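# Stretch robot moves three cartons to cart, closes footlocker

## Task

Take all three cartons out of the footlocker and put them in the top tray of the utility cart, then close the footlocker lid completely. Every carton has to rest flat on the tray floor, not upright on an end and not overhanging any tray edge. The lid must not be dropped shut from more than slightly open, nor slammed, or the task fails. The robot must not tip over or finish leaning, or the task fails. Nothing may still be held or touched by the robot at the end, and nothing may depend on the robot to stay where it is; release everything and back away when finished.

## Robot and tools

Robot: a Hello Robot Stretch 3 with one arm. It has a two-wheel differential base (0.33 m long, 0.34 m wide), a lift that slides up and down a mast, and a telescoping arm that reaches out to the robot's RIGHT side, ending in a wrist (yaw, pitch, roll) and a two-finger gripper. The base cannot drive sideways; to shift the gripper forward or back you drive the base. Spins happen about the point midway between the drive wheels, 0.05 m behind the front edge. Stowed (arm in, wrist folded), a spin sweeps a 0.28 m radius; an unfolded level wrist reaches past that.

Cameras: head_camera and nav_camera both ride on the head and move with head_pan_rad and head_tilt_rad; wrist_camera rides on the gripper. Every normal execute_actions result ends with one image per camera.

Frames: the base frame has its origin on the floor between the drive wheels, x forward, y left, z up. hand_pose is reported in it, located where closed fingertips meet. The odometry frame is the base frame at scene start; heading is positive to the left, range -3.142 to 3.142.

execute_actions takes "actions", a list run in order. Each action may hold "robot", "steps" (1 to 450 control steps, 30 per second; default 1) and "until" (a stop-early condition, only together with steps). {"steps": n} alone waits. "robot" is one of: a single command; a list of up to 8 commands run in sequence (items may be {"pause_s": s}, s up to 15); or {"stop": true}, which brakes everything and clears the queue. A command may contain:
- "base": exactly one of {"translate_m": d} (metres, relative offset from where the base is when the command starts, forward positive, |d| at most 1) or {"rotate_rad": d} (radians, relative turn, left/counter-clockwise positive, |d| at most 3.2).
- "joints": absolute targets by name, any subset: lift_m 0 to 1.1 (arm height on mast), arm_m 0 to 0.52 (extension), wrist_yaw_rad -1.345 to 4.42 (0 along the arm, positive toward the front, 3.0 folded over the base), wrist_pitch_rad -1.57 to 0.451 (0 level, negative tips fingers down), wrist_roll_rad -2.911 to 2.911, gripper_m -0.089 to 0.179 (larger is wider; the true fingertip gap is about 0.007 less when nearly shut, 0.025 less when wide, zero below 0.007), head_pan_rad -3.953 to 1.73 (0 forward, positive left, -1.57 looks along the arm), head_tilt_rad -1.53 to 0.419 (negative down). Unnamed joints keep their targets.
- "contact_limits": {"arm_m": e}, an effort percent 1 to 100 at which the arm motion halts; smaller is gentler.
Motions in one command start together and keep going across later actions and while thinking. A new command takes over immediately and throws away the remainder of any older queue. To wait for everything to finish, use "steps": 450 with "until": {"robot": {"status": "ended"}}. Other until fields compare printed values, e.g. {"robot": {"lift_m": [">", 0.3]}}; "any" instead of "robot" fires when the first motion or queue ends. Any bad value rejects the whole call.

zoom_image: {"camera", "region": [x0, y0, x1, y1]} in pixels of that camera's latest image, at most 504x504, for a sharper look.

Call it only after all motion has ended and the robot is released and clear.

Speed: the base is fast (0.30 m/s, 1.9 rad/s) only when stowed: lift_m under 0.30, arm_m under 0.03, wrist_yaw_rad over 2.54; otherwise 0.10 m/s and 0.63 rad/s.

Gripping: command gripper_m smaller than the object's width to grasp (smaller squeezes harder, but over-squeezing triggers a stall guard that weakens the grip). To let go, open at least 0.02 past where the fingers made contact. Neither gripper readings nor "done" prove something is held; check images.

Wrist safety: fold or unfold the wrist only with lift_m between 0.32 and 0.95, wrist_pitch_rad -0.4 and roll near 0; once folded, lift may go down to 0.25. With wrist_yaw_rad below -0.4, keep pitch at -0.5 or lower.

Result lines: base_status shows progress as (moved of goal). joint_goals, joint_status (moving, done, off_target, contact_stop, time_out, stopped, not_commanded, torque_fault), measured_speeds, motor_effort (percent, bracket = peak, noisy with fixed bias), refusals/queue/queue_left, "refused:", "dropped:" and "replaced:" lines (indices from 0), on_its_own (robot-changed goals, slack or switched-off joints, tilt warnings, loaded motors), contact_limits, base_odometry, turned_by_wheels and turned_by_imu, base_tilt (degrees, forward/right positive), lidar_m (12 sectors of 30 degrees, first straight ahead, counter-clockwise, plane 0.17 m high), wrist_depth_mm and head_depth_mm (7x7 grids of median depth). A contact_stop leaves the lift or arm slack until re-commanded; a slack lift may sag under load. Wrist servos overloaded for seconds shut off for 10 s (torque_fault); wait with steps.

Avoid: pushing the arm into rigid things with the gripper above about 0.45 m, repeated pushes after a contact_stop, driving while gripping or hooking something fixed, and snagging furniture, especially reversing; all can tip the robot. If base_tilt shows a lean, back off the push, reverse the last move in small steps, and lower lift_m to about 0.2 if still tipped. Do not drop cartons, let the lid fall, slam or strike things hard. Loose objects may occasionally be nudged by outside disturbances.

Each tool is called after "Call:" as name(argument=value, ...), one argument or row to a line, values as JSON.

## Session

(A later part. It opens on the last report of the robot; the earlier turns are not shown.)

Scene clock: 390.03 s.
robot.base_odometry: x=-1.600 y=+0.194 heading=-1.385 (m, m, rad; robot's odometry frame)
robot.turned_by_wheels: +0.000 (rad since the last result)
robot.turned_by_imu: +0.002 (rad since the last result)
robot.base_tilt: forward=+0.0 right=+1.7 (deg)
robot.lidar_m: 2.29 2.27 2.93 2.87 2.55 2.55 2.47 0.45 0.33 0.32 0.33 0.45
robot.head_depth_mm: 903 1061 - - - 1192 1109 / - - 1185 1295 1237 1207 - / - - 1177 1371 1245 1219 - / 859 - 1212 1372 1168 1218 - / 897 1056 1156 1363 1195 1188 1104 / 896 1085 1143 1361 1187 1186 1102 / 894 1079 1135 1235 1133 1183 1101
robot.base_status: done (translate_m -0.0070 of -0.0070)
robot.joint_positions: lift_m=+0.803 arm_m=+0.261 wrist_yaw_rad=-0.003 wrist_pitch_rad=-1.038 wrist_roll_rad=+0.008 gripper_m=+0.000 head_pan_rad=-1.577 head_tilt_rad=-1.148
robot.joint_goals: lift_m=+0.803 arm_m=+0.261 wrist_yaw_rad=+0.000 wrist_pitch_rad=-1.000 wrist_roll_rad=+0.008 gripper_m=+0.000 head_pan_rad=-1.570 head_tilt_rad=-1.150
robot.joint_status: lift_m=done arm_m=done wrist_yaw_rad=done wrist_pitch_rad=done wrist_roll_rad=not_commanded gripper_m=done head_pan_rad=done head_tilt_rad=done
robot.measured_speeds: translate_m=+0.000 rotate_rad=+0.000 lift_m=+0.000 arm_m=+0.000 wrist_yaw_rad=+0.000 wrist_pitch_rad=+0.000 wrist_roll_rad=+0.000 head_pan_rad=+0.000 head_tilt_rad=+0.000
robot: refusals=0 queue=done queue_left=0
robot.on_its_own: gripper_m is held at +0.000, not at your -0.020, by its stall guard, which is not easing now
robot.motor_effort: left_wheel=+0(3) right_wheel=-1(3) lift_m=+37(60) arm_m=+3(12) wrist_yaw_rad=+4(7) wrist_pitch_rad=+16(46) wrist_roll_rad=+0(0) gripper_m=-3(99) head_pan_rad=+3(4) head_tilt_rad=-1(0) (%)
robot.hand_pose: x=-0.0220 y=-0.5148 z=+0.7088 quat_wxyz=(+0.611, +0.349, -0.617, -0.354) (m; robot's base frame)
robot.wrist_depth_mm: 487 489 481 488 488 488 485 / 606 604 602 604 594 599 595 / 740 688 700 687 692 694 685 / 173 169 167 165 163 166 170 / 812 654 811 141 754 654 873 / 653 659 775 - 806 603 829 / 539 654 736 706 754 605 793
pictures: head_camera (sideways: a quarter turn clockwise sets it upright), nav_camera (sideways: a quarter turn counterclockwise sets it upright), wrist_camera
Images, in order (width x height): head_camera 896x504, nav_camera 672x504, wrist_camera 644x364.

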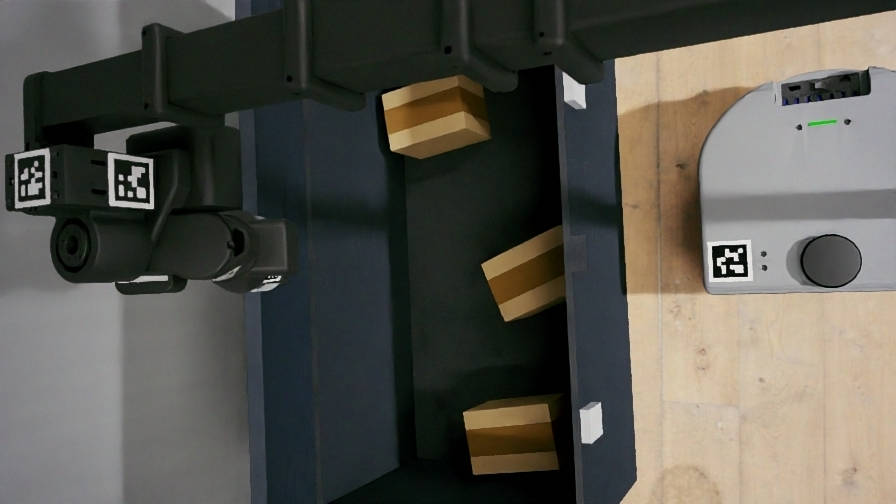

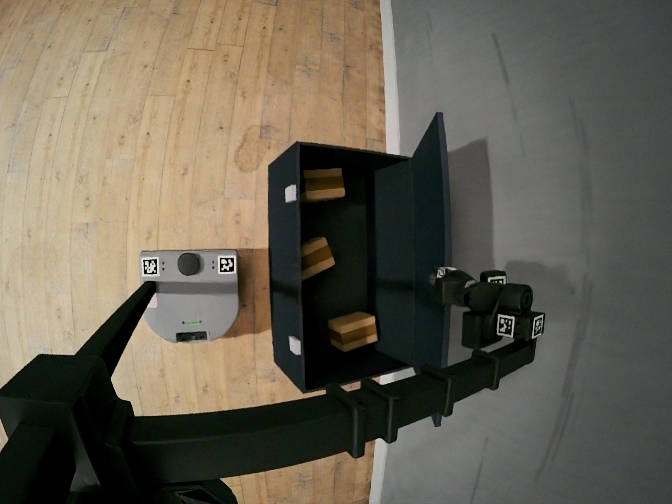

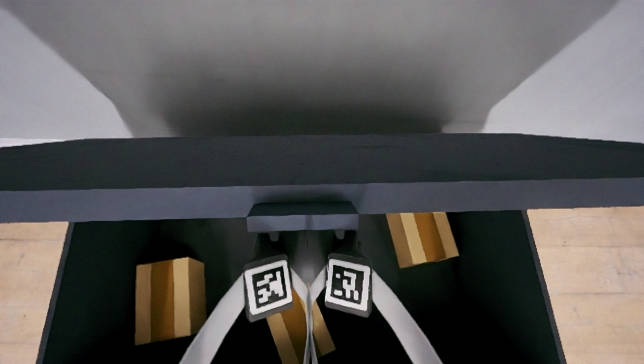

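Call:
execute_actions(
  actions=[
    {"robot":[{"joints":{"lift_m":0.822,"arm_m":0.33,"gripper_m":0.005,"head_tilt_rad":-0.9}},{"joints":{"lift_m":0.835,"arm_m":0.40}},{"joints":{"lift_m":0.838,"arm_m":0.44},"contact_limits":{"arm_m":12}}],"steps":300,"until":{"robot":{"status":"ended"}}},
  ],
)

Scene clock: 399.63 s.
robot.base_odometry: x=-1.600 y=+0.194 heading=-1.385 (m, m, rad; robot's odometry frame)
robot.turned_by_wheels: +0.000 (rad since the last result)
robot.turned_by_imu: +0.002 (rad since the last result)
robot.base_tilt: forward=+0.0 right=+1.6 (deg)
robot.lidar_m: 2.29 2.26 2.94 2.88 2.56 2.52 2.47 0.45 0.33 0.32 0.33 0.45
robot.head_depth_mm: 788 907 900 - - 1235 1107 / 786 - - 1140 1272 1234 1106 / 765 - 884 1090 1349 1257 1088 / 771 - 902 1077 1344 1155 1088 / 785 900 897 1064 1338 1230 1088 / 783 900 889 1050 1340 1209 1085 / 781 897 879 1045 1233 1130 1061
robot.base_status: done (translate_m -0.0070 of -0.0070)
robot.joint_positions: lift_m=+0.837 arm_m=+0.440 wrist_yaw_rad=-0.002 wrist_pitch_rad=-1.015 wrist_roll_rad=+0.008 gripper_m=+0.005 head_pan_rad=-1.577 head_tilt_rad=-0.902
robot.joint_goals: lift_m=+0.838 arm_m=+0.440 wrist_yaw_rad=+0.000 wrist_pitch_rad=-1.000 wrist_roll_rad=+0.008 gripper_m=+0.005 head_pan_rad=-1.570 head_tilt_rad=-0.900
robot.joint_status: lift_m=done arm_m=done wrist_yaw_rad=done wrist_pitch_rad=done wrist_roll_rad=not_commanded gripper_m=done head_pan_rad=done head_tilt_rad=done
robot.measured_speeds: translate_m=+0.000 rotate_rad=+0.000 lift_m=+0.000 arm_m=+0.000 wrist_yaw_rad=+0.000 wrist_pitch_rad=+0.000 wrist_roll_rad=+0.000 head_pan_rad=+0.000 head_tilt_rad=+0.000
robot: refusals=0 queue=done queue_left=0
robot.motor_effort: left_wheel=+0(0) right_wheel=-2(1) lift_m=+56(61) arm_m=+3(5) wrist_yaw_rad=+2(3) wrist_pitch_rad=+6(16) wrist_roll_rad=+0(0) gripper_m=-1(30) head_pan_rad=+3(3) head_tilt_rad=+2(16) (%)
robot.contact_limits: arm_m 12 (drawing in: default 20, maximum 32; extending or still: default 26, maximum 43)
robot.hand_pose: x=-0.0218 y=-0.6993 z=+0.7458 quat_wxyz=(+0.615, +0.342, -0.620, -0.346) (m; robot's base frame)
robot.wrist_depth_mm: 261 262 261 263 259 258 260 / 321 321 318 320 320 317 315 / 419 414 411 409 406 405 405 / 135 136 137 123 142 144 146 / 223 234 246 174 302 339 385 / 816 663 786 - 718 697 872 / 754 707 775 790 771 601 820
pictures: head_camera (sideways: a quarter turn clockwise sets it upright), nav_camera (sideways: a quarter turn counterclockwise sets it upright), wrist_camera
Images, in order (width x height): head_camera 896x504, nav_camera 672x504, wrist_camera 644x364.

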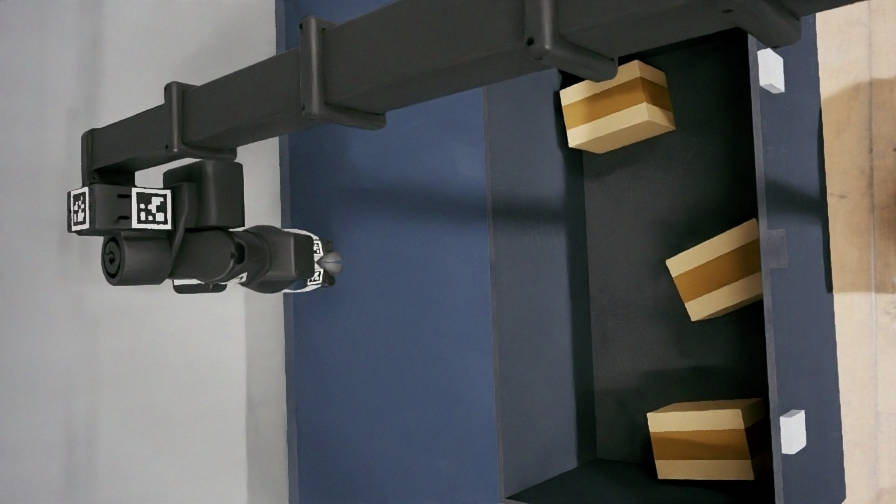

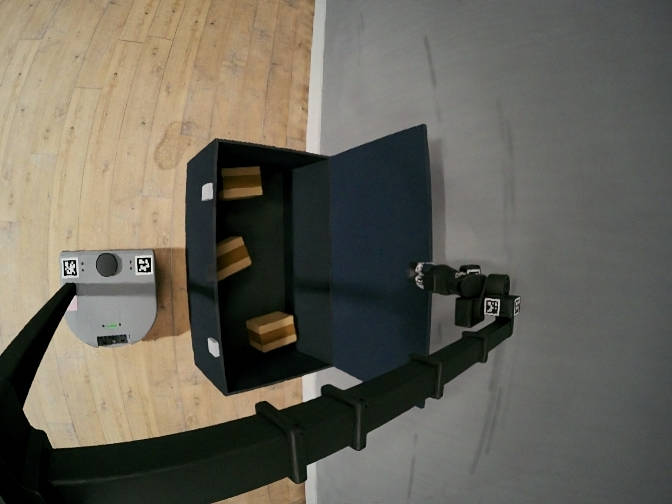

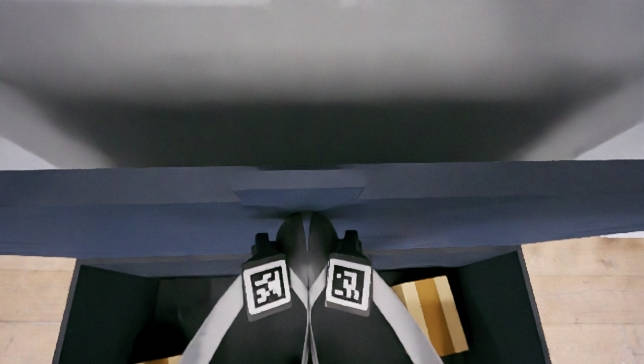

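Call:
execute_actions(
  actions=[
    {"robot":[{"joints":{"arm_m":0.47},"contact_limits":{"arm_m":12}},{"joints":{"arm_m":0.495},"contact_limits":{"arm_m":12}}],"steps":300,"until":{"robot":{"status":"ended"}}},
  ],
)

Scene clock: 414.57 s.
robot.base_odometry: x=-1.600 y=+0.194 heading=-1.385 (m, m, rad; robot's odometry frame)
robot.turned_by_wheels: +0.000 (rad since the last result)
robot.turned_by_imu: +0.001 (rad since the last result)
robot.base_tilt: forward=+0.0 right=+1.6 (deg)
robot.lidar_m: 2.29 2.27 2.94 2.87 2.55 2.54 2.47 0.45 0.33 0.32 0.33 0.45
robot.head_depth_mm: 789 903 971 - - 1235 1106 / 786 - - 1141 1271 1236 1106 / 759 921 975 1130 1344 1252 1092 / 756 - 989 1119 1347 1156 1092 / 782 895 963 1115 1347 1226 1087 / 782 888 957 1102 1342 1211 1084 / 781 885 948 1091 1235 1135 1057
robot.base_status: done (translate_m -0.0070 of -0.0070)
robot.joint_positions: lift_m=+0.837 arm_m=+0.495 wrist_yaw_rad=-0.002 wrist_pitch_rad=-1.010 wrist_roll_rad=+0.008 gripper_m=+0.005 head_pan_rad=-1.577 head_tilt_rad=-0.902
robot.joint_goals: lift_m=+0.838 arm_m=+0.495 wrist_yaw_rad=+0.000 wrist_pitch_rad=-1.000 wrist_roll_rad=+0.008 gripper_m=+0.005 head_pan_rad=-1.570 head_tilt_rad=-0.900
robot.joint_status: lift_m=done arm_m=done wrist_yaw_rad=done wrist_pitch_rad=done wrist_roll_rad=not_commanded gripper_m=done head_pan_rad=done head_tilt_rad=done
robot.measured_speeds: translate_m=+0.000 rotate_rad=+0.000 lift_m=+0.000 arm_m=+0.000 wrist_yaw_rad=+0.000 wrist_pitch_rad=+0.000 wrist_roll_rad=+0.000 head_pan_rad=+0.000 head_tilt_rad=+0.000
robot: refusals=0 queue=done queue_left=0
robot.motor_effort: left_wheel=+0(0) right_wheel=-1(1) lift_m=+56(56) arm_m=+3(4) wrist_yaw_rad=+3(2) wrist_pitch_rad=+4(6) wrist_roll_rad=+0(0) gripper_m=-1(0) head_pan_rad=+3(3) head_tilt_rad=+1(1) (%)
robot.contact_limits: arm_m 12 (drawing in: default 20, maximum 32; extending or still: default 26, maximum 43)
robot.hand_pose: x=-0.0219 y=-0.7554 z=+0.7463 quat_wxyz=(+0.616, +0.340, -0.621, -0.345) (m; robot's base frame)
robot.wrist_depth_mm: 194 194 194 187 193 193 191 / 164 164 164 164 172 175 177 / 183 185 189 192 197 200 204 / 229 233 240 246 251 257 264 / 311 318 322 297 349 359 374 / 477 493 505 - 545 572 848 / 771 716 768 767 713 643 825
pictures: head_camera (sideways: a quarter turn clockwise sets it upright), nav_camera (sideways: a quarter turn counterclockwise sets it upright), wrist_camera
Images, in order (width x height): head_camera 896x504, nav_camera 672x504, wrist_camera 644x364.

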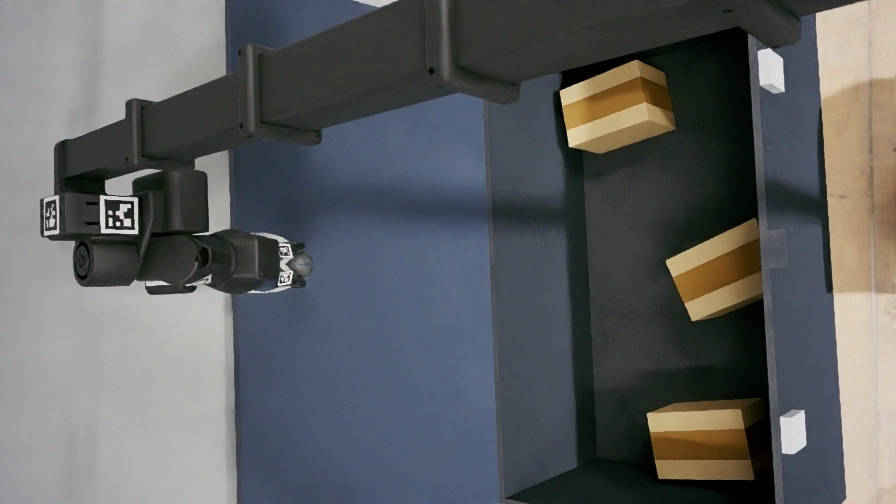

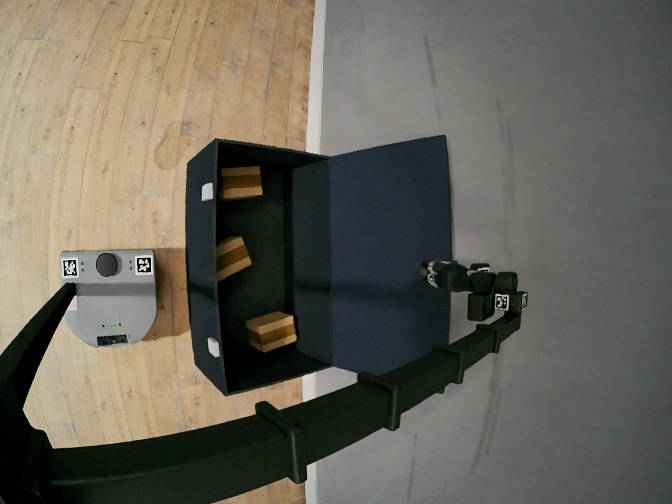

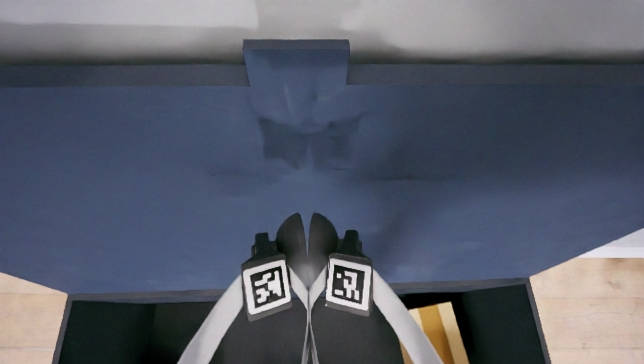

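Call:
execute_actions(
  actions=[
    {"robot":[{"joints":{"arm_m":0.30,"gripper_m":0.152,"head_tilt_rad":-1.15}},{"base":{"translate_m":0.03},"joints":{"wrist_pitch_rad":-1.57,"wrist_yaw_rad":0.42,"lift_m":0.42}}],"steps":400,"until":{"robot":{"status":"ended"}}},
  ],
)

Scene clock: 434.77 s.
robot.base_odometry: x=-1.595 y=+0.165 heading=-1.385 (m, m, rad; robot's odometry frame)
robot.turned_by_wheels: +0.000 (rad since the last result)
robot.turned_by_imu: +0.002 (rad since the last result)
robot.base_tilt: forward=+0.0 right=+1.7 (deg)
robot.lidar_m: 2.26 2.23 2.93 2.87 2.57 2.57 2.50 0.45 0.33 0.32 0.33 0.45
robot.head_depth_mm: 845 991 1174 1263 1212 1196 1120 / 841 984 1165 1307 1254 1213 - / 833 974 1150 - 1131 1215 - / 833 967 1142 1338 1165 1216 - / 830 964 1152 1369 1235 1191 1105 / 831 955 1141 1369 1166 1189 1100 / 828 949 1133 1208 1115 1190 1103
robot.base_status: done (translate_m +0.0300 of +0.0300)
robot.joint_positions: lift_m=+0.421 arm_m=+0.300 wrist_yaw_rad=+0.417 wrist_pitch_rad=-1.559 wrist_roll_rad=+0.008 gripper_m=+0.152 head_pan_rad=-1.577 head_tilt_rad=-1.136
robot.joint_goals: lift_m=+0.420 arm_m=+0.300 wrist_yaw_rad=+0.420 wrist_pitch_rad=-1.570 wrist_roll_rad=+0.008 gripper_m=+0.152 head_pan_rad=-1.570 head_tilt_rad=-1.150
robot.joint_status: lift_m=done arm_m=done wrist_yaw_rad=done wrist_pitch_rad=done wrist_roll_rad=not_commanded gripper_m=done head_pan_rad=done head_tilt_rad=done
robot.measured_speeds: translate_m=+0.000 rotate_rad=+0.000 lift_m=+0.000 arm_m=+0.000 wrist_yaw_rad=+0.000 wrist_pitch_rad=+0.000 wrist_roll_rad=+0.000 head_pan_rad=+0.000 head_tilt_rad=+0.000
robot: refusals=0 queue=done queue_left=0
robot.motor_effort: left_wheel=+0(4) right_wheel=-2(4) lift_m=+25(59) arm_m=-3(6) wrist_yaw_rad=+3(5) wrist_pitch_rad=-2(4) wrist_roll_rad=+0(0) gripper_m=+0(81) head_pan_rad=+3(3) head_tilt_rad=-5(23) (%)
robot.hand_pose: x=-0.0301 y=-0.4262 z=+0.3027 quat_wxyz=(+0.594, +0.589, -0.391, -0.385) (m; robot's base frame)
robot.wrist_depth_mm: 288 350 402 404 412 422 369 / 293 380 412 415 425 427 342 / 407 410 417 314 437 441 335 / 337 416 432 324 451 456 398 / 257 316 364 332 461 475 437 / 208 253 286 363 467 - 407 / - 192 226 270 330 429 372
pictures: head_camera (sideways: a quarter turn clockwise sets it upright), nav_camera (sideways: a quarter turn counterclockwise sets it upright), wrist_camera
Images, in order (width x height): head_camera 896x504, nav_camera 672x504, wrist_camera 644x364.

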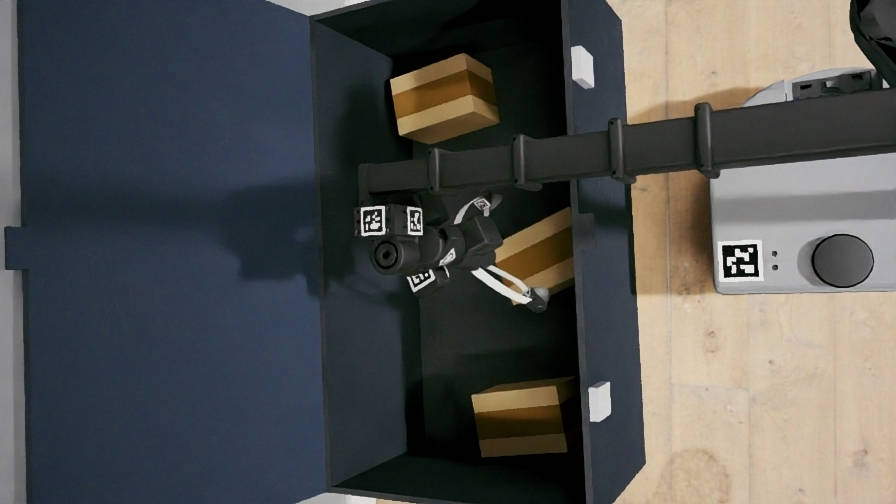

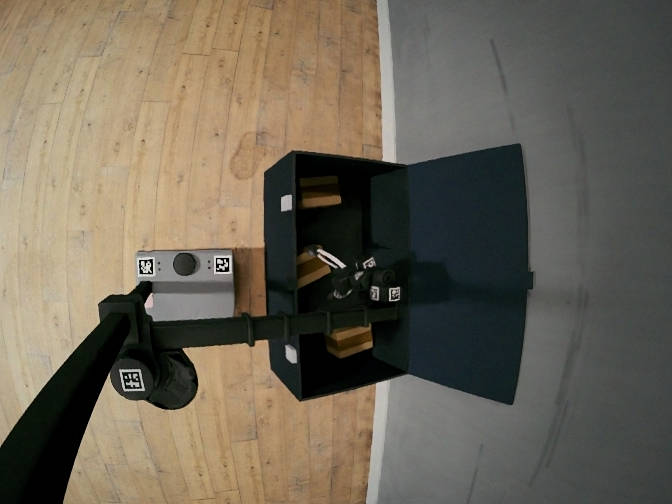

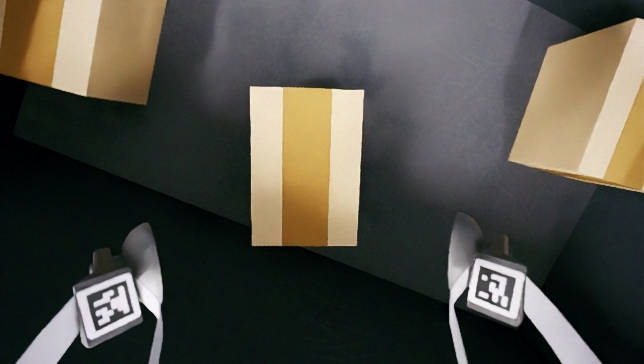

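Call:
execute_actions(
  actions=[
    {"robot":[{"base":{"translate_m":0.014},"joints":{"arm_m":0.31,"lift_m":0.30}}],"steps":400,"until":{"robot":{"status":"ended"}}},
  ],
)

Scene clock: 444.53 s.
robot.base_odometry: x=-1.592 y=+0.151 heading=-1.385 (m, m, rad; robot's odometry frame)
robot.turned_by_wheels: +0.000 (rad since the last result)
robot.turned_by_imu: +0.001 (rad since the last result)
robot.base_tilt: forward=-0.1 right=+1.6 (deg)
robot.lidar_m: 2.25 2.23 2.94 2.86 2.57 2.58 2.51 0.45 0.33 0.32 0.33 0.45
robot.head_depth_mm: 846 989 1159 1284 1203 1192 1118 / 842 982 1167 1322 1255 1213 - / 837 975 1155 1363 1131 - - / 833 967 1152 1354 1138 1213 - / 832 963 1147 1369 1229 1192 1107 / 831 955 1142 1368 1166 1190 1104 / 830 951 1131 1181 1130 1186 1101
robot.base_status: done (translate_m +0.0140 of +0.0140)
robot.joint_positions: lift_m=+0.301 arm_m=+0.310 wrist_yaw_rad=+0.417 wrist_pitch_rad=-1.559 wrist_roll_rad=+0.008 gripper_m=+0.152 head_pan_rad=-1.577 head_tilt_rad=-1.136
robot.joint_goals: lift_m=+0.300 arm_m=+0.310 wrist_yaw_rad=+0.420 wrist_pitch_rad=-1.570 wrist_roll_rad=+0.008 gripper_m=+0.152 head_pan_rad=-1.570 head_tilt_rad=-1.150
robot.joint_status: lift_m=done arm_m=done wrist_yaw_rad=done wrist_pitch_rad=done wrist_roll_rad=not_commanded gripper_m=done head_pan_rad=done head_tilt_rad=done
robot.measured_speeds: translate_m=+0.000 rotate_rad=+0.000 lift_m=+0.000 arm_m=+0.000 wrist_yaw_rad=+0.000 wrist_pitch_rad=+0.000 wrist_roll_rad=+0.000 head_pan_rad=+0.000 head_tilt_rad=+0.000
robot: refusals=0 queue=done queue_left=0
robot.motor_effort: left_wheel=+0(5) right_wheel=-2(4) lift_m=+24(25) arm_m=+3(3) wrist_yaw_rad=+2(3) wrist_pitch_rad=-2(2) wrist_roll_rad=+0(0) gripper_m=+0(0) head_pan_rad=+3(2) head_tilt_rad=-7(6) (%)
robot.hand_pose: x=-0.0302 y=-0.4354 z=+0.1827 quat_wxyz=(+0.593, +0.589, -0.391, -0.385) (m; robot's base frame)
robot.wrist_depth_mm: 232 287 292 297 301 307 311 / 245 293 298 300 310 313 316 / 299 305 304 198 317 321 323 / 304 311 311 203 323 331 335 / 271 319 320 208 332 341 348 / 218 270 266 214 341 - 358 / - 203 228 259 345 359 368
pictures: head_camera (sideways: a quarter turn clockwise sets it upright), nav_camera (sideways: a quarter turn counterclockwise sets it upright), wrist_camera
Images, in order (width x height): head_camera 896x504, nav_camera 672x504, wrist_camera 644x364.

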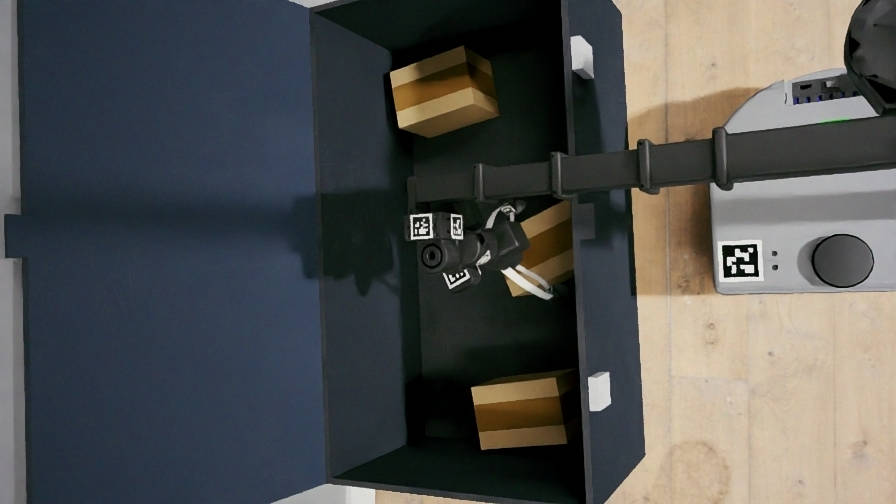

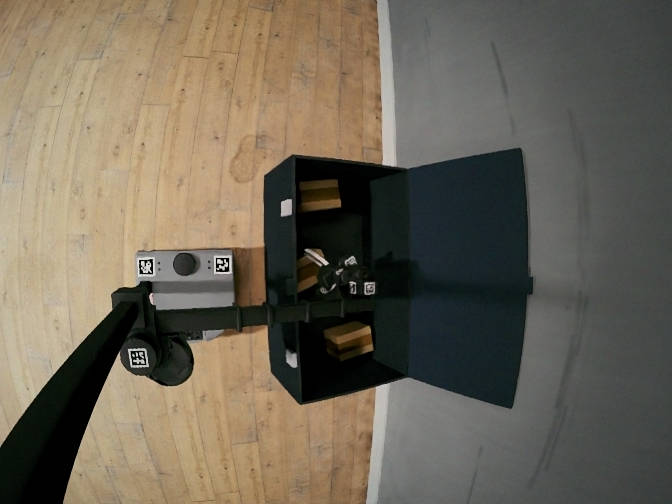

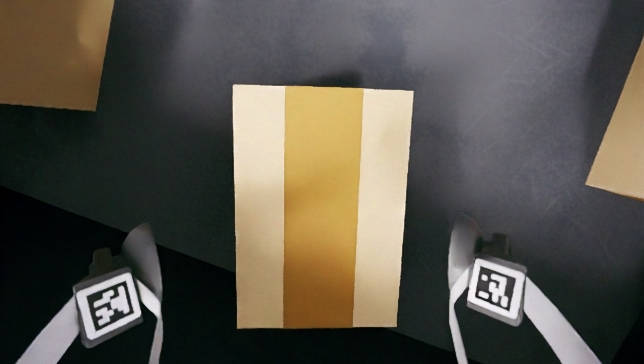

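Call:
execute_actions(
  actions=[
    {"robot":[{"base":{"translate_m":-0.008}},{"joints":{"lift_m":0.22}},{"joints":{"gripper_m":0.085}},{"joints":{"lift_m":1.09,"head_pan_rad":1.0,"head_tilt_rad":-0.4}}],"steps":450,"until":{"robot":{"lift_m":[">",0.62]}}},
    {"robot":{"joints":{"arm_m":0.03,"wrist_yaw_rad":0}},"steps":120,"until":{"robot":{"arm_m":["<",0.1]}}},
  ],
)

Scene clock: 469.17 s.
robot.base_odometry: x=-1.594 y=+0.159 heading=-1.385 (m, m, rad; robot's odometry frame)
robot.turned_by_wheels: +0.000 (rad since the last result)
robot.turned_by_imu: +0.003 (rad since the last result)
robot.base_tilt: forward=+0.0 right=+1.6 (deg)
robot.lidar_m: 2.26 2.25 2.94 2.87 2.58 2.57 2.50 0.45 0.33 0.32 0.33 0.45
robot.head_depth_mm: 2464 2582 2641 2799 2294 1832 1478 / 2765 2859 2879 3092 2410 1843 1481 / 3041 3226 3083 3413 2436 1850 1481 / 2963 3144 3249 3360 2437 1840 1483 / 2780 2979 3125 3254 2443 1842 1495 / 2648 2778 2925 3077 2443 1851 1486 / 2489 2618 2756 2917 2450 1856 1486
robot.base_status: done (translate_m -0.0080 of -0.0080)
robot.joint_positions: lift_m=+0.842 arm_m=+0.099 wrist_yaw_rad=+0.002 wrist_pitch_rad=-1.555 wrist_roll_rad=+0.008 gripper_m=+0.086 head_pan_rad=+0.993 head_tilt_rad=-0.409
robot.joint_goals: lift_m=+1.090 arm_m=+0.030 wrist_yaw_rad=+0.000 wrist_pitch_rad=-1.570 wrist_roll_rad=+0.008 gripper_m=+0.085 head_pan_rad=+1.000 head_tilt_rad=-0.400
robot.joint_status: lift_m=moving arm_m=moving wrist_yaw_rad=moving wrist_pitch_rad=done wrist_roll_rad=not_commanded gripper_m=done head_pan_rad=done head_tilt_rad=done
robot.measured_speeds: translate_m=+0.000 rotate_rad=+0.000 lift_m=+0.110 arm_m=-0.140 wrist_yaw_rad=+0.000 wrist_pitch_rad=+0.000 wrist_roll_rad=+0.000 head_pan_rad=+0.000 head_tilt_rad=+0.000
robot: refusals=0 queue=running queue_left=0
robot.motor_effort: left_wheel=+0(4) right_wheel=-2(8) lift_m=+65(67) arm_m=-3(3) wrist_yaw_rad=-3(3) wrist_pitch_rad=-3(4) wrist_roll_rad=+0(0) gripper_m=-19(94) head_pan_rad=+4(40) head_tilt_rad=+3(35) (%)
robot.hand_pose: x=-0.0217 y=-0.2241 z=+0.7245 quat_wxyz=(+0.502, +0.495, -0.505, -0.498) (m; robot's base frame)
robot.wrist_depth_mm: 773 652 785 790 809 648 851 / 785 581 120 121 124 644 874 / 806 800 122 124 126 878 901 / 838 851 124 126 129 913 902 / 846 868 127 129 131 936 941 / 873 864 129 131 133 963 - / 886 909 131 134 136 - -
pictures: head_camera (sideways: a quarter turn clockwise sets it upright), nav_camera (sideways: a quarter turn counterclockwise sets it upright), wrist_camera
Images, in order (width x height): head_camera 896x504, nav_camera 672x504, wrist_camera 644x364.

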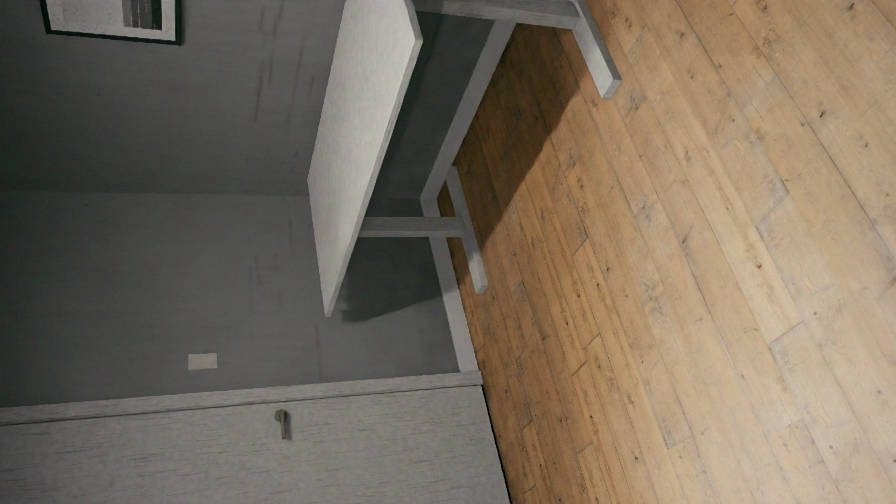

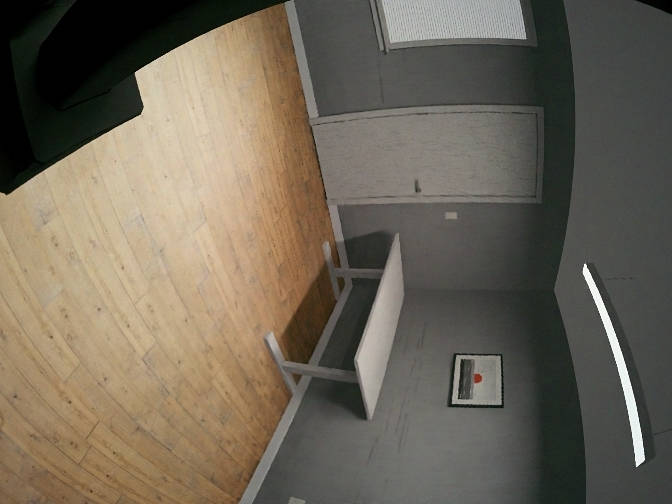

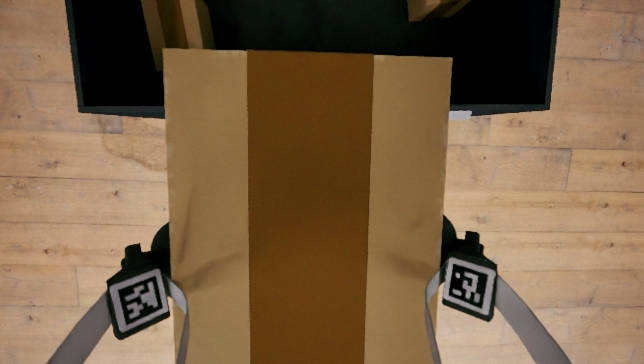

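Call:
execute_actions(
  actions=[
    {"robot":[{"base":{"rotate_rad":2.0},"joints":{"head_pan_rad":0.2,"head_tilt_rad":-0.45}},{"base":{"translate_m":0.9}}],"steps":450,"until":{"robot":{"queue_left":["=",0],"translate_m":[">",0.2]}}},
  ],
)

Scene clock: 481.67 s.
robot.base_odometry: x=-1.430 y=+0.275 heading=+0.615 (m, m, rad; robot's odometry frame)
robot.turned_by_wheels: +2.000 (rad since the last result)
robot.turned_by_imu: +1.963 (rad since the last result)
robot.base_tilt: forward=+2.0 right=+0.8 (deg)
robot.lidar_m: 2.39 2.38 2.42 1.65 0.54 0.50 0.51 0.64 2.34 2.21 2.85 2.70
robot.head_depth_mm: 2358 2482 2639 2780 2286 1761 1440 / 2500 2636 2804 2899 2288 1763 1444 / 2626 2800 2901 2917 2288 1770 1437 / 2814 2993 2892 2894 2294 1768 1436 / 2968 3212 2758 2741 2307 1771 1435 / 2896 3032 3117 3133 2294 1769 1440 / 2604 2719 2849 2940 2309 1777 1442
robot.base_status: moving (translate_m +0.2007 of +0.9000)
robot.joint_positions: lift_m=+1.089 arm_m=+0.030 wrist_yaw_rad=+0.002 wrist_pitch_rad=-1.556 wrist_roll_rad=+0.008 gripper_m=+0.086 head_pan_rad=+0.207 head_tilt_rad=-0.445
robot.joint_goals: lift_m=+1.090 arm_m=+0.030 wrist_yaw_rad=+0.000 wrist_pitch_rad=-1.570 wrist_roll_rad=+0.008 gripper_m=+0.085 head_pan_rad=+0.200 head_tilt_rad=-0.450
robot.joint_status: lift_m=done arm_m=done wrist_yaw_rad=done wrist_pitch_rad=done wrist_roll_rad=not_commanded gripper_m=done head_pan_rad=done head_tilt_rad=done
robot.measured_speeds: translate_m=+0.100 rotate_rad=+0.000 lift_m=+0.000 arm_m=+0.000 wrist_yaw_rad=+0.000 wrist_pitch_rad=+0.000 wrist_roll_rad=+0.000 head_pan_rad=+0.000 head_tilt_rad=+0.000
robot: refusals=0 queue=running queue_left=0
robot.motor_effort: left_wheel=-2(6) right_wheel=+5(7) lift_m=+65(69) arm_m=-3(3) wrist_yaw_rad=-2(1) wrist_pitch_rad=-3(3) wrist_roll_rad=+0(0) gripper_m=-19(19) head_pan_rad=-3(37) head_tilt_rad=-3(6) (%)
robot.hand_pose: x=-0.0217 y=-0.1550 z=+0.9713 quat_wxyz=(+0.502, +0.495, -0.505, -0.498) (m; robot's base frame)
robot.wrist_depth_mm: - - - - - - - / - - 120 121 124 - - / - - 122 124 126 - - / - - 124 126 128 - - / - - 126 129 131 - - / - - 129 130 133 - 926 / - - 131 133 137 - 877
pictures: head_camera (sideways: a quarter turn clockwise sets it upright), nav_camera (sideways: a quarter turn counterclockwise sets it upright), wrist_camera
Images, in order (width x height): head_camera 896x504, nav_camera 672x504, wrist_camera 644x364.

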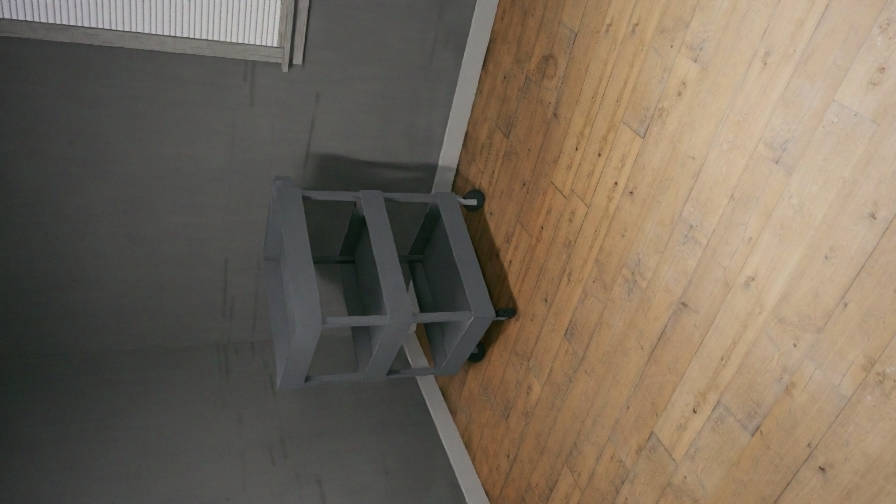

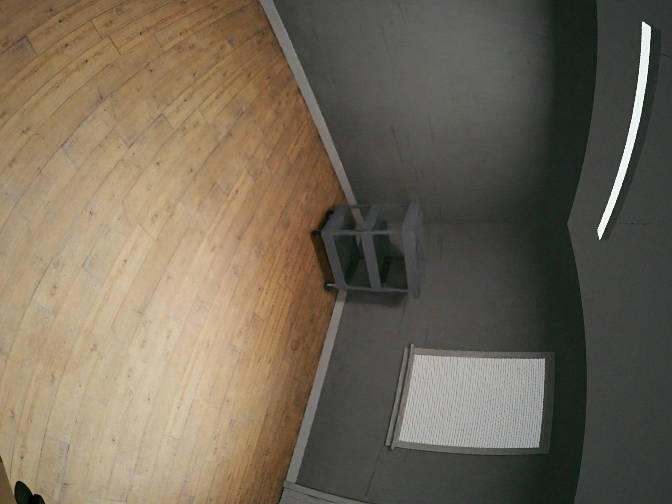

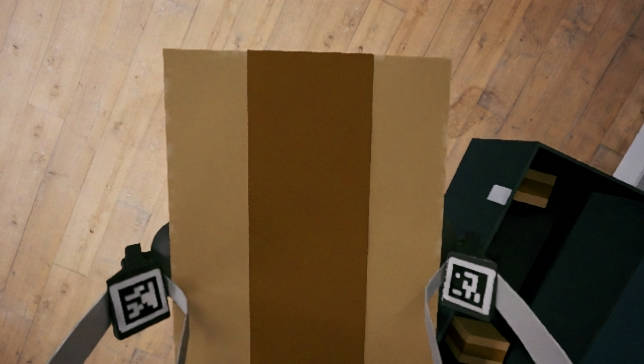

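Call:
execute_actions(
  actions=[
    {"steps":300,"until":{"robot":{"status":"ended"}}},
    {"robot":[{"base":{"rotate_rad":0.15},"joints":{"head_pan_rad":0.35,"head_tilt_rad":-0.75}},{"base":{"translate_m":0.95}}],"steps":450,"until":{"robot":{"status":"ended"}}},
  ],
)

Scene clock: 529.53 s.
robot.base_odometry: x=-0.173 y=+1.336 heading=+0.765 (m, m, rad; robot's odometry frame)
robot.turned_by_wheels: +0.150 (rad since the last result)
robot.turned_by_imu: +0.151 (rad since the last result)
robot.base_tilt: forward=+0.0 right=+1.7 (deg)
robot.lidar_m: 0.88 0.83 1.59 1.69 2.44 1.98 2.02 3.21 2.74 1.72 1.32 1.29
robot.head_depth_mm: 1328 1197 1139 1347 1589 1383 1205 / 1452 1279 1103 1344 1517 1385 1201 / 1592 1307 1104 1293 1508 1383 1200 / 1733 1280 1059 1257 1438 1380 1197 / 1647 1250 928 1219 1369 1379 1199 / 1538 1220 1276 1816 1641 1384 1202 / 1449 1586 1749 1888 1624 1380 1202
robot.base_status: done (translate_m +0.9500 of +0.9500)
robot.joint_positions: lift_m=+1.089 arm_m=+0.030 wrist_yaw_rad=+0.002 wrist_pitch_rad=-1.556 wrist_roll_rad=+0.008 gripper_m=+0.086 head_pan_rad=+0.343 head_tilt_rad=-0.741
robot.joint_goals: lift_m=+1.090 arm_m=+0.030 wrist_yaw_rad=+0.000 wrist_pitch_rad=-1.570 wrist_roll_rad=+0.008 gripper_m=+0.085 head_pan_rad=+0.350 head_tilt_rad=-0.750
robot.joint_status: lift_m=done arm_m=done wrist_yaw_rad=done wrist_pitch_rad=done wrist_roll_rad=not_commanded gripper_m=done head_pan_rad=done head_tilt_rad=done
robot.measured_speeds: translate_m=+0.000 rotate_rad=+0.000 lift_m=+0.000 arm_m=+0.000 wrist_yaw_rad=+0.000 wrist_pitch_rad=+0.000 wrist_roll_rad=+0.000 head_pan_rad=+0.000 head_tilt_rad=+0.000
robot: refusals=0 queue=done queue_left=0
robot.motor_effort: left_wheel=-3(6) right_wheel=+2(8) lift_m=+64(64) arm_m=-3(3) wrist_yaw_rad=-3(3) wrist_pitch_rad=-3(3) wrist_roll_rad=+0(0) gripper_m=-20(19) head_pan_rad=+3(18) head_tilt_rad=-3(21) (%)
robot.hand_pose: x=-0.0217 y=-0.1550 z=+0.9713 quat_wxyz=(+0.502, +0.495, -0.505, -0.498) (m; robot's base frame)
robot.wrist_depth_mm: - - - - - - - / - - 120 121 124 - - / - - 122 124 126 - - / - - 124 126 128 - - / - - 127 128 131 - - / - - 129 131 133 - - / - - 131 133 137 - -
pictures: head_camera (sideways: a quarter turn clockwise sets it upright), nav_camera (sideways: a quarter turn counterclockwise sets it upright), wrist_camera
Images, in order (width x height): head_camera 896x504, nav_camera 672x504, wrist_camera 644x364.

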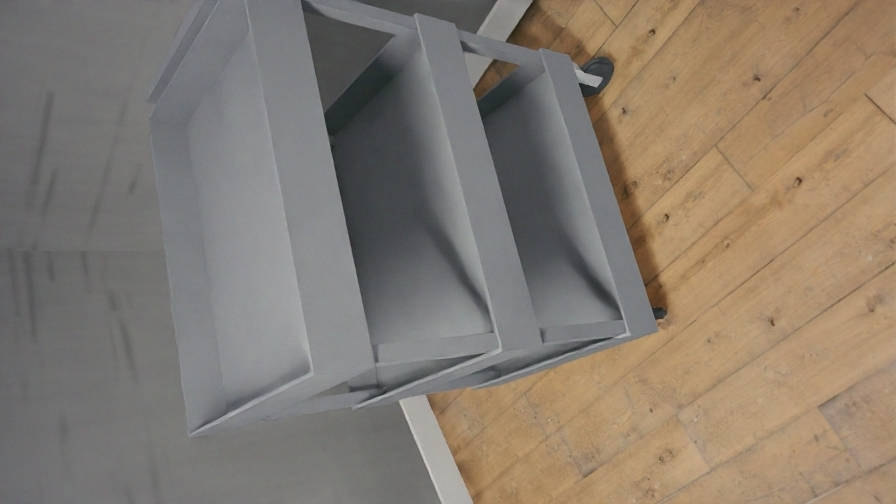

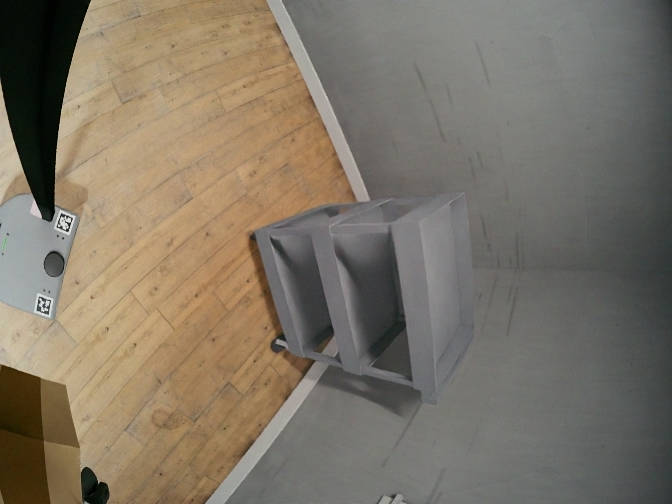

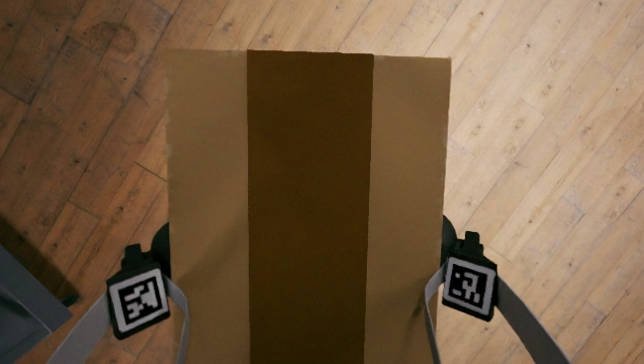

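Call:
execute_actions(
  actions=[
    {"robot":[{"base":{"translate_m":0.53}},{"base":{"rotate_rad":2.30},"joints":{"head_pan_rad":-1.57,"head_tilt_rad":-0.9}}],"steps":450,"until":{"robot":{"status":"ended"}}},
  ],
)

Scene clock: 559.23 s.
robot.base_odometry: x=+0.209 y=+1.703 heading=+3.065 (m, m, rad; robot's odometry frame)
robot.turned_by_wheels: +2.300 (rad since the last result)
robot.turned_by_imu: +2.258 (rad since the last result)
robot.base_tilt: forward=-0.1 right=+1.7 (deg)
robot.lidar_m: 2.58 2.48 2.69 3.08 1.75 1.00 0.86 0.54 0.41 0.40 0.42 1.50
robot.head_depth_mm: - - - 657 - - 1150 / - - - - - - - / - - - - - - - / 1207 891 - - - - - / 1183 891 771 645 322 783 - / 1145 1251 745 628 764 1279 1142 / 1116 1266 1455 1604 1450 1280 1141
robot.base_status: done (rotate_rad +2.2999 of +2.3000)
robot.joint_positions: lift_m=+1.089 arm_m=+0.030 wrist_yaw_rad=+0.002 wrist_pitch_rad=-1.556 wrist_roll_rad=+0.008 gripper_m=+0.086 head_pan_rad=-1.563 head_tilt_rad=-0.889
robot.joint_goals: lift_m=+1.090 arm_m=+0.030 wrist_yaw_rad=+0.000 wrist_pitch_rad=-1.570 wrist_roll_rad=+0.008 gripper_m=+0.085 head_pan_rad=-1.570 head_tilt_rad=-0.900
robot.joint_status: lift_m=done arm_m=done wrist_yaw_rad=done wrist_pitch_rad=done wrist_roll_rad=not_commanded gripper_m=done head_pan_rad=done head_tilt_rad=done
robot.measured_speeds: translate_m=+0.000 rotate_rad=+0.000 lift_m=+0.000 arm_m=+0.000 wrist_yaw_rad=+0.000 wrist_pitch_rad=+0.000 wrist_roll_rad=+0.000 head_pan_rad=+0.000 head_tilt_rad=+0.000
robot: refusals=0 queue=done queue_left=0
robot.motor_effort: left_wheel=-3(8) right_wheel=+3(7) lift_m=+64(64) arm_m=-3(3) wrist_yaw_rad=-2(3) wrist_pitch_rad=-3(3) wrist_roll_rad=+0(0) gripper_m=-19(19) head_pan_rad=-3(42) head_tilt_rad=-4(20) (%)
robot.hand_pose: x=-0.0217 y=-0.1550 z=+0.9713 quat_wxyz=(+0.502, +0.495, -0.505, -0.498) (m; robot's base frame)
robot.wrist_depth_mm: - - 617 604 621 619 721 / - - 120 122 124 - 836 / - - 122 124 126 - 862 / - - 124 126 129 - 899 / - - 126 128 131 - 956 / - - 129 131 133 - - / - - 132 133 137 - -
pictures: head_camera (sideways: a quarter turn clockwise sets it upright), nav_camera (sideways: a quarter turn counterclockwise sets it upright), wrist_camera
Images, in order (width x height): head_camera 896x504, nav_camera 672x504, wrist_camera 644x364.

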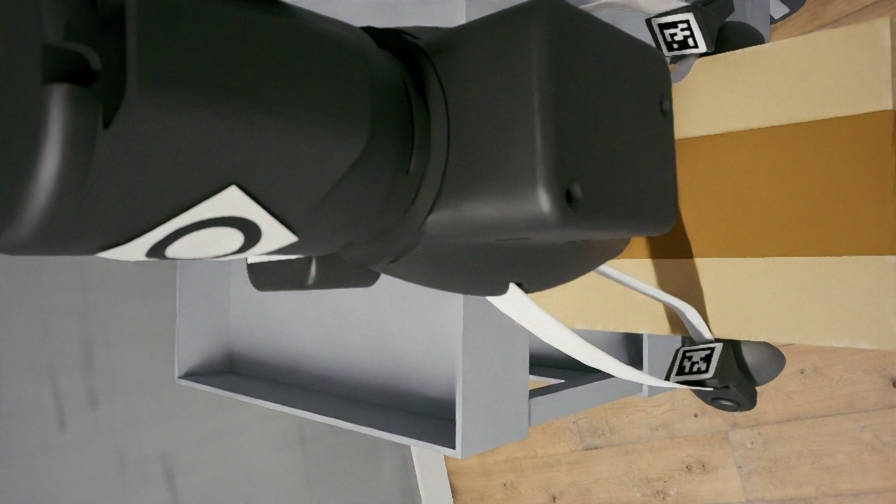

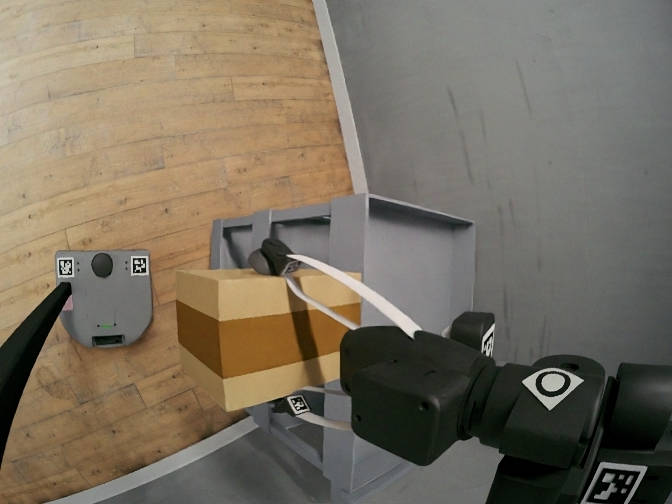

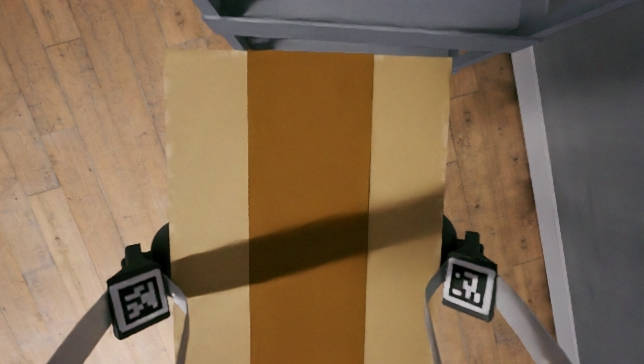

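Call:
execute_actions(
  actions=[
    {"robot":{"base":{"translate_m":-0.26},"joints":{"arm_m":0.47,"head_tilt_rad":-0.8}},"steps":450,"until":{"robot":{"status":"ended"}}},
  ],
)

Scene clock: 569.37 s.
robot.base_odometry: x=+0.468 y=+1.683 heading=+3.065 (m, m, rad; robot's odometry frame)
robot.turned_by_wheels: +0.000 (rad since the last result)
robot.turned_by_imu: +0.002 (rad since the last result)
robot.base_tilt: forward=+0.0 right=+1.7 (deg)
robot.lidar_m: 2.71 2.69 2.97 3.07 1.24 0.71 0.61 0.61 0.39 0.38 0.40 0.57
robot.head_depth_mm: 960 1021 855 673 579 1283 1176 / 1138 1224 838 709 580 802 1136 / 1282 1392 583 708 580 848 1074 / - 1315 558 689 581 846 1075 / 1207 1345 793 706 582 847 1074 / 1180 1319 869 706 582 844 1069 / 1149 1281 870 707 583 842 1069
robot.base_status: done (translate_m -0.2600 of -0.2600)
robot.joint_positions: lift_m=+1.089 arm_m=+0.470 wrist_yaw_rad=+0.001 wrist_pitch_rad=-1.556 wrist_roll_rad=+0.008 gripper_m=+0.086 head_pan_rad=-1.563 head_tilt_rad=-0.804
robot.joint_goals: lift_m=+1.090 arm_m=+0.470 wrist_yaw_rad=+0.000 wrist_pitch_rad=-1.570 wrist_roll_rad=+0.008 gripper_m=+0.085 head_pan_rad=-1.570 head_tilt_rad=-0.800
robot.joint_status: lift_m=done arm_m=done wrist_yaw_rad=done wrist_pitch_rad=done wrist_roll_rad=not_commanded gripper_m=done head_pan_rad=done head_tilt_rad=done
robot.measured_speeds: translate_m=+0.000 rotate_rad=+0.000 lift_m=+0.000 arm_m=+0.000 wrist_yaw_rad=+0.000 wrist_pitch_rad=+0.000 wrist_roll_rad=+0.000 head_pan_rad=+0.000 head_tilt_rad=+0.000
robot: refusals=0 queue=done queue_left=0
robot.motor_effort: left_wheel=-3(7) right_wheel=+3(3) lift_m=+64(64) arm_m=+3(4) wrist_yaw_rad=+0(3) wrist_pitch_rad=-3(3) wrist_roll_rad=+0(0) gripper_m=-19(19) head_pan_rad=-3(3) head_tilt_rad=+1(10) (%)
robot.hand_pose: x=-0.0216 y=-0.5944 z=+0.9713 quat_wxyz=(+0.502, +0.494, -0.505, -0.498) (m; robot's base frame)
robot.wrist_depth_mm: 298 301 308 310 315 298 272 / 304 309 120 122 124 316 286 / 310 314 122 124 126 312 402 / 319 324 124 126 129 309 433 / 327 331 126 128 131 309 468 / 338 336 129 131 133 307 504 / 345 354 132 133 137 326 555
pictures: head_camera (sideways: a quarter turn clockwise sets it upright), nav_camera (sideways: a quarter turn counterclockwise sets it upright), wrist_camera
Images, in order (width x height): head_camera 896x504, nav_camera 672x504, wrist_camera 644x364.

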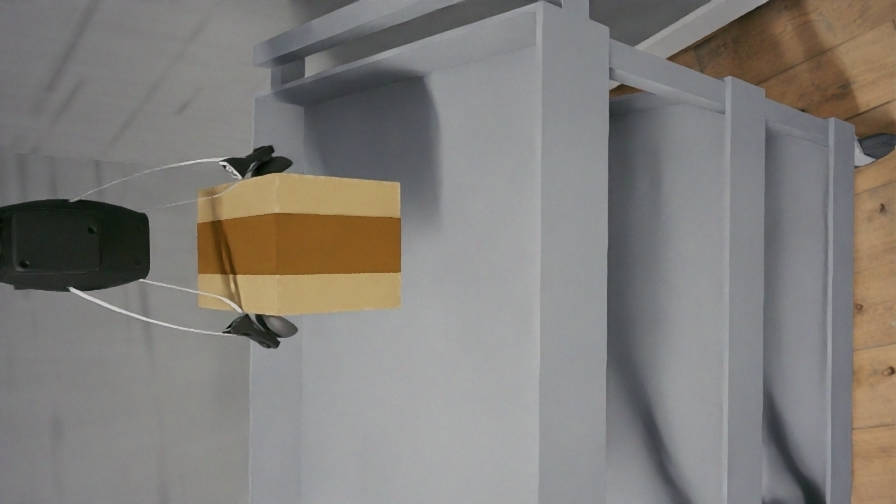

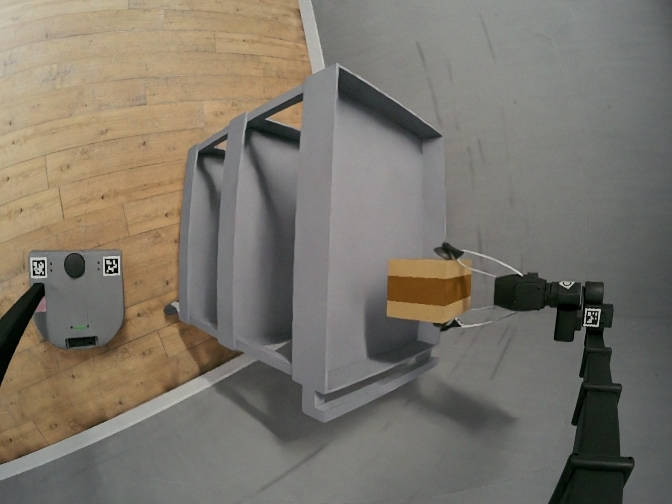

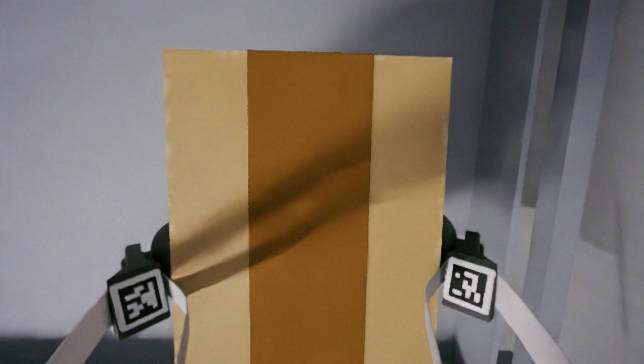

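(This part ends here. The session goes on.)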